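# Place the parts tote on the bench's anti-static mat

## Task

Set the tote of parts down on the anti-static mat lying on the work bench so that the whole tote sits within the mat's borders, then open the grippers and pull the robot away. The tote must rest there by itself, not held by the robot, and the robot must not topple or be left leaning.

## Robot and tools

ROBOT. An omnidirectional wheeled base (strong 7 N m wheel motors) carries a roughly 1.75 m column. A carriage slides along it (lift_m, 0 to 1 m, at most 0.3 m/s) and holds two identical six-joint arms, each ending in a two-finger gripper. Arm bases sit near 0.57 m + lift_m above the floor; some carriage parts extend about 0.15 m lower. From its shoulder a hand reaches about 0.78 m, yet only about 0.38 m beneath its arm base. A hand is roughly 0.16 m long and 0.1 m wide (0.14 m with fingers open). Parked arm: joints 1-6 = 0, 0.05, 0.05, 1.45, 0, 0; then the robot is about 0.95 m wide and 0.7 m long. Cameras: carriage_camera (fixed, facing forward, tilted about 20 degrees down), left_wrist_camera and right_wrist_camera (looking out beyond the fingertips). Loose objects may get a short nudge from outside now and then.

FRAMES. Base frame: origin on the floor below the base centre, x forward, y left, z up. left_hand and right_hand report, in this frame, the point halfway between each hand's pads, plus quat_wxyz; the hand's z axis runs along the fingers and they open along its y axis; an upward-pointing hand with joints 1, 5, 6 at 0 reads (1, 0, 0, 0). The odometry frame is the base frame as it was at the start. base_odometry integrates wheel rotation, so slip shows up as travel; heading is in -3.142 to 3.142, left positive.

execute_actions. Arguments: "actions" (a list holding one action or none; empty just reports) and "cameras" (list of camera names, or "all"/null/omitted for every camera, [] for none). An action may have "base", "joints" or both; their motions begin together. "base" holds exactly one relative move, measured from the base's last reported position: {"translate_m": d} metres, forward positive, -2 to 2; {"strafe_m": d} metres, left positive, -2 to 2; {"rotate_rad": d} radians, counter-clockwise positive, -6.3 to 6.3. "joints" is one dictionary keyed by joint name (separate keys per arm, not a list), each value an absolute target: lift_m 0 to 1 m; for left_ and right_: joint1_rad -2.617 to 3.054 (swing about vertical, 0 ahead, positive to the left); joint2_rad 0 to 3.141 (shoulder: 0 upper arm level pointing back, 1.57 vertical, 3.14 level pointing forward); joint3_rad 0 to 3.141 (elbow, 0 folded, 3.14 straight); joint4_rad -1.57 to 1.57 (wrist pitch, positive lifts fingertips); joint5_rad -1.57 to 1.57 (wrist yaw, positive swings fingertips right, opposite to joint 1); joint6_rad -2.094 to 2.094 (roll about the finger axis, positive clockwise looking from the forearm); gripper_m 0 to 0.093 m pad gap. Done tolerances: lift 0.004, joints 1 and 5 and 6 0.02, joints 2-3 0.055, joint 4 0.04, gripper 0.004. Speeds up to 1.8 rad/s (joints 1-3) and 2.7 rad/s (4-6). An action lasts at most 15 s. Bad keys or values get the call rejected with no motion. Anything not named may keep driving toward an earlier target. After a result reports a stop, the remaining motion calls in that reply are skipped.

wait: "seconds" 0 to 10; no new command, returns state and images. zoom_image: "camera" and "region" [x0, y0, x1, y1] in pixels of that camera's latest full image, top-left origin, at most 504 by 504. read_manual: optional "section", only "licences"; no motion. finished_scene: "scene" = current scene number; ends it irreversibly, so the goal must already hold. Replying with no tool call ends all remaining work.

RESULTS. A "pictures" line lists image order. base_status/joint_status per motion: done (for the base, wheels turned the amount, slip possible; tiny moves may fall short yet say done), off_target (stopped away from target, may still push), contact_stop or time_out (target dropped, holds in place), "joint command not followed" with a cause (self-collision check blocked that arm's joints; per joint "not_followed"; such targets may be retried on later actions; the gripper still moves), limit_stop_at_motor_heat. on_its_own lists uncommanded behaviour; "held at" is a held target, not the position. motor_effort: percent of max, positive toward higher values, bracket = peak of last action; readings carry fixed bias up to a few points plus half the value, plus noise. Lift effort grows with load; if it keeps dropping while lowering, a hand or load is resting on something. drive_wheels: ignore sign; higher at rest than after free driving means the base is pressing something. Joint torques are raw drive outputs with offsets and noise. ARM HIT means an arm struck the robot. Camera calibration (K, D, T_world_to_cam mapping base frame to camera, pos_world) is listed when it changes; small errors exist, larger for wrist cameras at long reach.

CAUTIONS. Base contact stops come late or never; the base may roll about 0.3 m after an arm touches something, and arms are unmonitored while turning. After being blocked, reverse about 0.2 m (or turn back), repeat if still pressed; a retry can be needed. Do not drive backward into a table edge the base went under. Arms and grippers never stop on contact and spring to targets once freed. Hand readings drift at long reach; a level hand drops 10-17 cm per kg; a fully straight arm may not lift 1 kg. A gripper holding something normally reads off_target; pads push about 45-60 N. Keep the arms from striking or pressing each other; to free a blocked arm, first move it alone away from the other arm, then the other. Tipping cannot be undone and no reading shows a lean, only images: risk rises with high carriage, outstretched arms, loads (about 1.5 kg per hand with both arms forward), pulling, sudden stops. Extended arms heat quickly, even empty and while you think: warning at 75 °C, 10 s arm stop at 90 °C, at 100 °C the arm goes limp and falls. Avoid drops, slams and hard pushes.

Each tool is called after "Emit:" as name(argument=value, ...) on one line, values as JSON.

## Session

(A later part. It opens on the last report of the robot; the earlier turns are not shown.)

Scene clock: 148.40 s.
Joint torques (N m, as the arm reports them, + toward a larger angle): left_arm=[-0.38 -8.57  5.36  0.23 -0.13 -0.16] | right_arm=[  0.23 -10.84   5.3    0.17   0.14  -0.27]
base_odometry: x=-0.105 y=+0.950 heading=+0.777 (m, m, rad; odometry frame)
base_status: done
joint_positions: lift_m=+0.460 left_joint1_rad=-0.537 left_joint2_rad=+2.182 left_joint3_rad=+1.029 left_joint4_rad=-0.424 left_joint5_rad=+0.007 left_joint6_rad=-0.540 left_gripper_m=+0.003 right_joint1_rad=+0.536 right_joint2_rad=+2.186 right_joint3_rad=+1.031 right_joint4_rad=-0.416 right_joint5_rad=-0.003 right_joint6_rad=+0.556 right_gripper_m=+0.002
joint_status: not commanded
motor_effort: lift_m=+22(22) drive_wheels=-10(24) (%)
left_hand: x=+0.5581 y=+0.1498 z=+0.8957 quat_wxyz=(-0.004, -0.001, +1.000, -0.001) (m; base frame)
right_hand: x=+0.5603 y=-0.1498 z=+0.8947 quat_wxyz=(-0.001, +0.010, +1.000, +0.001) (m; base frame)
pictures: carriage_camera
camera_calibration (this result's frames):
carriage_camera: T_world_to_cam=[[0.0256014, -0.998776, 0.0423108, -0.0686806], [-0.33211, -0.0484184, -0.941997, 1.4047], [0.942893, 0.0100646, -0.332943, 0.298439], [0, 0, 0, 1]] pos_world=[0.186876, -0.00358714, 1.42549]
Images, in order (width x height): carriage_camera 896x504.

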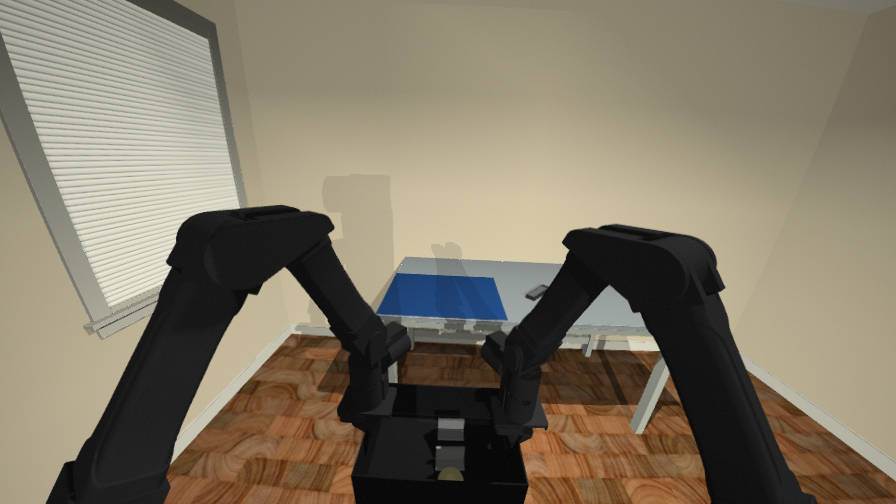

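Emit:
execute_actions(actions=[{"base":{"translate_m":0.79}}], cameras=[])

Emit:
execute_actions(actions=[{"joints":{"lift_m":0.41}}])

Scene clock: 162.43 s.
Joint torques (N m, as the arm reports them, + toward a larger angle): left_arm=[-0.3  -8.58  5.33  0.26 -0.13 -0.16] | right_arm=[  0.15 -10.89   5.34   0.17   0.19  -0.23]
base_odometry: x=+0.457 y=+1.505 heading=+0.778 (m, m, rad; odometry frame)
base_status: done
joint_positions: lift_m=+0.460 left_joint1_rad=-0.538 left_joint2_rad=+2.182 left_joint3_rad=+1.029 left_joint4_rad=-0.426 left_joint5_rad=+0.008 left_joint6_rad=-0.540 left_gripper_m=+0.003 right_joint1_rad=+0.536 right_joint2_rad=+2.186 right_joint3_rad=+1.031 right_joint4_rad=-0.419 right_joint5_rad=-0.004 right_joint6_rad=+0.556 right_gripper_m=+0.002
joint_status: not commanded
motor_effort: lift_m=+22(22) drive_wheels=-8(16) (%)
left_hand: x=+0.5572 y=+0.1497 z=+0.8957 quat_wxyz=(-0.006, -0.001, +1.000, -0.001) (m; base frame)
right_hand: x=+0.5595 y=-0.1499 z=+0.8947 quat_wxyz=(-0.002, +0.010, +1.000, +0.001) (m; base frame)
pictures: none
No camera images: the call's "cameras" was empty. Leave "cameras" out to get every camera's image.

Scene clock: 163.17 s.
Joint torques (N m, as the arm reports them, + toward a larger angle): left_arm=[-0.39 -8.75  5.34  0.25 -0.14 -0.15] | right_arm=[  0.16 -11.     5.32   0.16   0.23  -0.25]
base_odometry: x=+0.457 y=+1.505 heading=+0.778 (m, m, rad; odometry frame)
base_status: not commanded
joint_positions: lift_m=+0.410 left_joint1_rad=-0.538 left_joint2_rad=+2.185 left_joint3_rad=+1.029 left_joint4_rad=-0.427 left_joint5_rad=+0.011 left_joint6_rad=-0.541 left_gripper_m=+0.003 right_joint1_rad=+0.536 right_joint2_rad=+2.189 right_joint3_rad=+1.031 right_joint4_rad=-0.420 right_joint5_rad=-0.006 right_joint6_rad=+0.556 right_gripper_m=+0.002
joint_status: all done
motor_effort: lift_m=+22(23) drive_wheels=-7(8) (%)
left_hand: x=+0.5564 y=+0.1496 z=+0.8448 quat_wxyz=(-0.008, -0.001, +1.000, -0.002) (m; base frame)
right_hand: x=+0.5586 y=-0.1500 z=+0.8440 quat_wxyz=(-0.004, +0.010, +1.000, +0.001) (m; base frame)
pictures: carriage_camera, left_wrist_camera, right_wrist_camera
camera_calibration (this result's frames):
carriage_camera: T_world_to_cam=[[0.0256014, -0.998776, 0.0423108, -0.0665635], [-0.33211, -0.0484184, -0.941997, 1.35756], [0.942893, 0.0100646, -0.332943, 0.28178], [0, 0, 0, 1]] pos_world=[0.186876, -0.00358714, 1.37545]
left_wrist_camera: T_world_to_cam=[[-0.00603159, -0.998724, 0.0501466, 0.105351], [-0.812798, 0.0341086, 0.581547, -0.037716], [-0.582515, -0.0372514, -0.811966, 1.13716], [0, 0, 0, 1]] pos_world=[0.632392, 0.148864, 0.939985]
right_wrist_camera: T_world_to_cam=[[-0.0333049, -0.997323, 0.0650935, -0.188914], [-0.821124, 0.0644345, 0.5671, -0.00257513], [-0.569777, -0.0345627, -0.821072, 1.13202], [0, 0, 0, 1]] pos_world=[0.636595, -0.149117, 0.943232]
Images, in order (width x height): carriage_camera 896x504, left_wrist_camera 896x504, right_wrist_camera 896x504.

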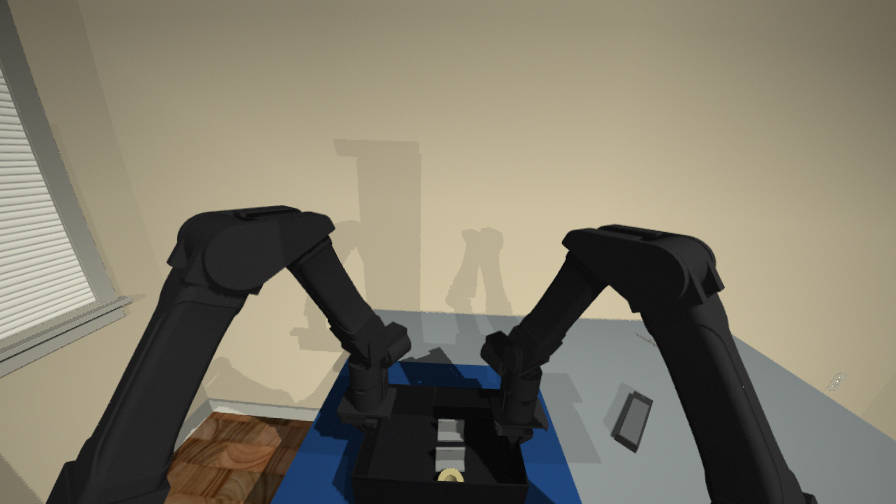

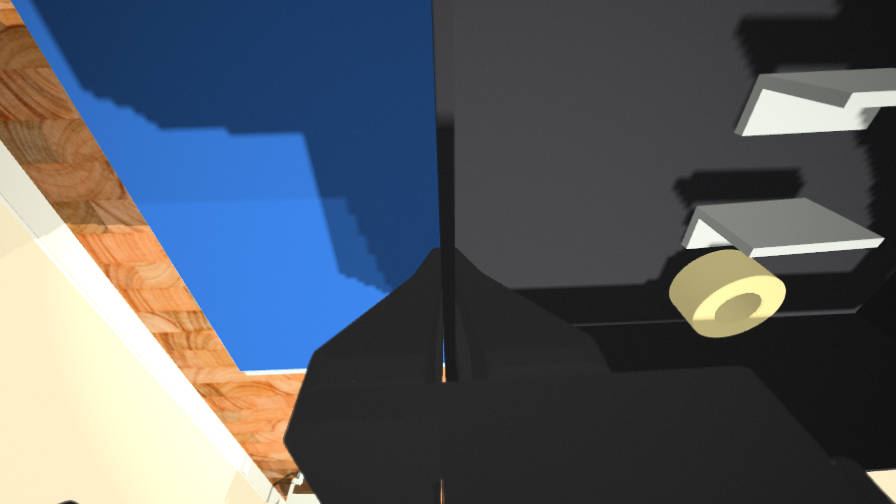

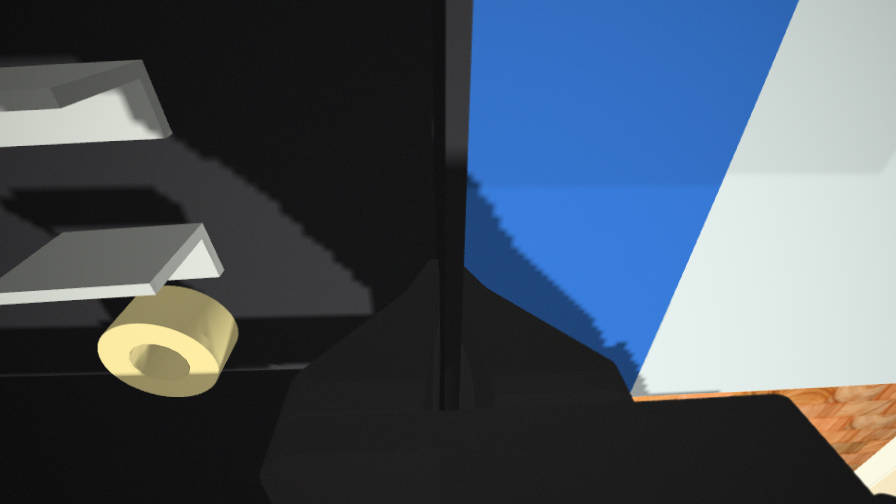

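Emit:
execute_actions(actions=[{"joints":{"lift_m":0.396}}], cameras=[])

Scene clock: 169.20 s.
Joint torques (N m, as the arm reports them, + toward a larger angle): left_arm=[-0.36 -8.74  5.29  0.29 -0.14 -0.16] | right_arm=[  0.24 -10.84   5.43   0.19   0.19  -0.27]
base_odometry: x=+0.457 y=+1.505 heading=+0.778 (m, m, rad; odometry frame)
base_status: not commanded
joint_positions: lift_m=+0.396 left_joint1_rad=-0.538 left_joint2_rad=+2.185 left_joint3_rad=+1.029 left_joint4_rad=-0.430 left_joint5_rad=+0.012 left_joint6_rad=-0.541 left_gripper_m=+0.003 right_joint1_rad=+0.536 right_joint2_rad=+2.187 right_joint3_rad=+1.031 right_joint4_rad=-0.423 right_joint5_rad=-0.006 right_joint6_rad=+0.556 right_gripper_m=+0.002
joint_status: all done
motor_effort: lift_m=+20(20) drive_wheels=+7(9) (%)
left_hand: x=+0.5557 y=+0.1499 z=+0.8309 quat_wxyz=(-0.010, -0.001, +1.000, -0.001) (m; base frame)
right_hand: x=+0.5584 y=-0.1501 z=+0.8307 quat_wxyz=(-0.005, +0.010, +1.000, +0.001) (m; base frame)
pictures: none
No camera images: the call's "cameras" was empty. Leave "cameras" out to get every camera's image.

The lift effort dropped, so the tote is resting on the mat. I'll release it and back away.

Emit:
execute_actions(actions=[{"joints":{"left_gripper_m":0.05,"right_gripper_m":0.05}}], cameras=[])

Emit:
execute_actions(actions=[{"joints":{"lift_m":0.49}}], cameras=[])

Emit:
execute_actions(actions=[{"base":{"translate_m":-0.5},"joints":{"left_joint1_rad":0,"left_joint2_rad":0.05,"left_joint3_rad":0.05,"left_joint4_rad":1.45,"left_joint6_rad":0,"right_joint1_rad":0,"right_joint2_rad":0.05,"right_joint3_rad":0.05,"right_joint4_rad":1.45,"right_joint6_rad":0}}], cameras=["carriage_camera"])

Scene clock: 179.03 s.
Joint torques (N m, as the arm reports them, + toward a larger angle): left_arm=[-0.3  -8.86  5.32  0.29 -0.12 -0.17] | right_arm=[  0.19 -10.85   5.36   0.2    0.22  -0.2 ]
base_odometry: x=+0.457 y=+1.505 heading=+0.778 (m, m, rad; odometry frame)
base_status: not commanded
joint_positions: lift_m=+0.396 left_joint1_rad=-0.538 left_joint2_rad=+2.185 left_joint3_rad=+1.029 left_joint4_rad=-0.430 left_joint5_rad=+0.009 left_joint6_rad=-0.541 left_gripper_m=+0.050 right_joint1_rad=+0.536 right_joint2_rad=+2.187 right_joint3_rad=+1.031 right_joint4_rad=-0.425 right_joint5_rad=-0.006 right_joint6_rad=+0.548 right_gripper_m=+0.050
joint_status: all done
motor_effort: lift_m=+20(20) drive_wheels=+7(7) (%)
left_hand: x=+0.5557 y=+0.1503 z=+0.8309 quat_wxyz=(-0.009, -0.001, +1.000, +0.000) (m; base frame)
right_hand: x=+0.5580 y=-0.1504 z=+0.8308 quat_wxyz=(-0.006, +0.006, +1.000, +0.000) (m; base frame)
pictures: none
No camera images: the call's "cameras" was empty. Leave "cameras" out to get every camera's image.

Scene clock: 179.93 s.
Joint torques (N m, as the arm reports them, + toward a larger angle): left_arm=[-0.24 -8.76  5.29  0.28 -0.1  -0.15] | right_arm=[  0.22 -10.19   5.38   0.24   0.17  -0.18]
base_odometry: x=+0.457 y=+1.505 heading=+0.778 (m, m, rad; odometry frame)
base_status: not commanded
joint_positions: lift_m=+0.490 left_joint1_rad=-0.538 left_joint2_rad=+2.185 left_joint3_rad=+1.029 left_joint4_rad=-0.431 left_joint5_rad=+0.006 left_joint6_rad=-0.541 left_gripper_m=+0.050 right_joint1_rad=+0.536 right_joint2_rad=+2.180 right_joint3_rad=+1.031 right_joint4_rad=-0.429 right_joint5_rad=-0.004 right_joint6_rad=+0.548 right_gripper_m=+0.050
joint_status: all done
motor_effort: lift_m=+21(26) drive_wheels=+7(7) (%)
left_hand: x=+0.5559 y=+0.1508 z=+0.9249 quat_wxyz=(-0.009, -0.001, +1.000, +0.001) (m; base frame)
right_hand: x=+0.5586 y=-0.1505 z=+0.9268 quat_wxyz=(-0.004, +0.006, +1.000, +0.000) (m; base frame)
pictures: none
No camera images: the call's "cameras" was empty. Leave "cameras" out to get every camera's image.

Scene clock: 183.13 s.
Joint torques (N m, as the arm reports them, + toward a larger angle): left_arm=[ 0.48  2.99  4.83 -0.34 -0.01 -0.07] | right_arm=[-0.48  3.3   5.33 -0.3   0.1  -0.17]
base_odometry: x=+0.100 y=+1.154 heading=+0.778 (m, m, rad; odometry frame)
base_status: done
joint_positions: lift_m=+0.490 left_joint1_rad=-0.007 left_joint2_rad=+0.061 left_joint3_rad=+0.069 left_joint4_rad=+1.458 left_joint5_rad=+0.001 left_joint6_rad=-0.008 left_gripper_m=+0.050 right_joint1_rad=+0.004 right_joint2_rad=+0.056 right_joint3_rad=+0.067 right_joint4_rad=+1.459 right_joint5_rad=+0.001 right_joint6_rad=+0.006 right_gripper_m=+0.050
joint_status: all done
motor_effort: lift_m=+21(21) drive_wheels=-1(22) (%)
left_hand: x=+0.3069 y=+0.3164 z=+1.4775 quat_wxyz=(+0.999, +0.000, +0.053, -0.007) (m; base frame)
right_hand: x=+0.3058 y=-0.3167 z=+1.4771 quat_wxyz=(+0.999, +0.001, +0.051, +0.005) (m; base frame)
pictures: carriage_camera
camera_calibration (this result's frames):
carriage_camera: T_world_to_cam=[[0.0256014, -0.998776, 0.0423108, -0.0699527], [-0.33211, -0.0484184, -0.941997, 1.43302], [0.942893, 0.0100646, -0.332943, 0.308449], [0, 0, 0, 1]] pos_world=[0.186876, -0.00358714, 1.45555]
Images, in order (width x height): carriage_camera 896x504.

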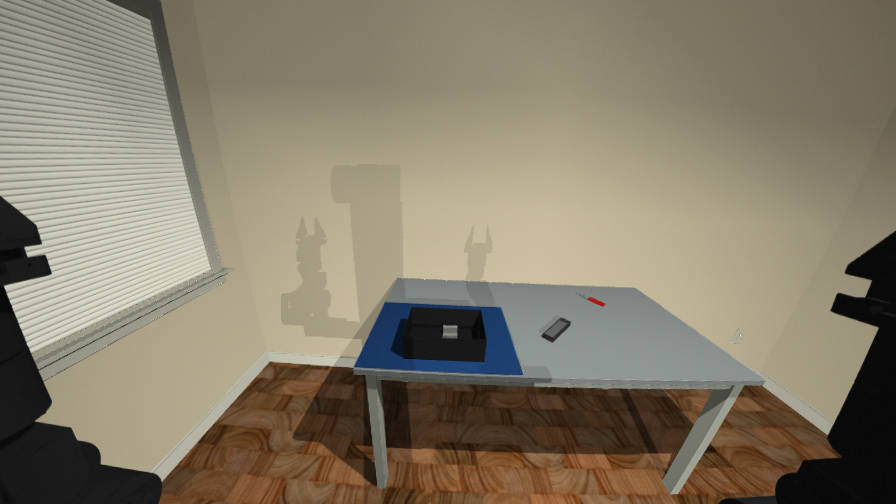

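Emit:
finished_scene(scene=1)

The scene is finished: the task was done.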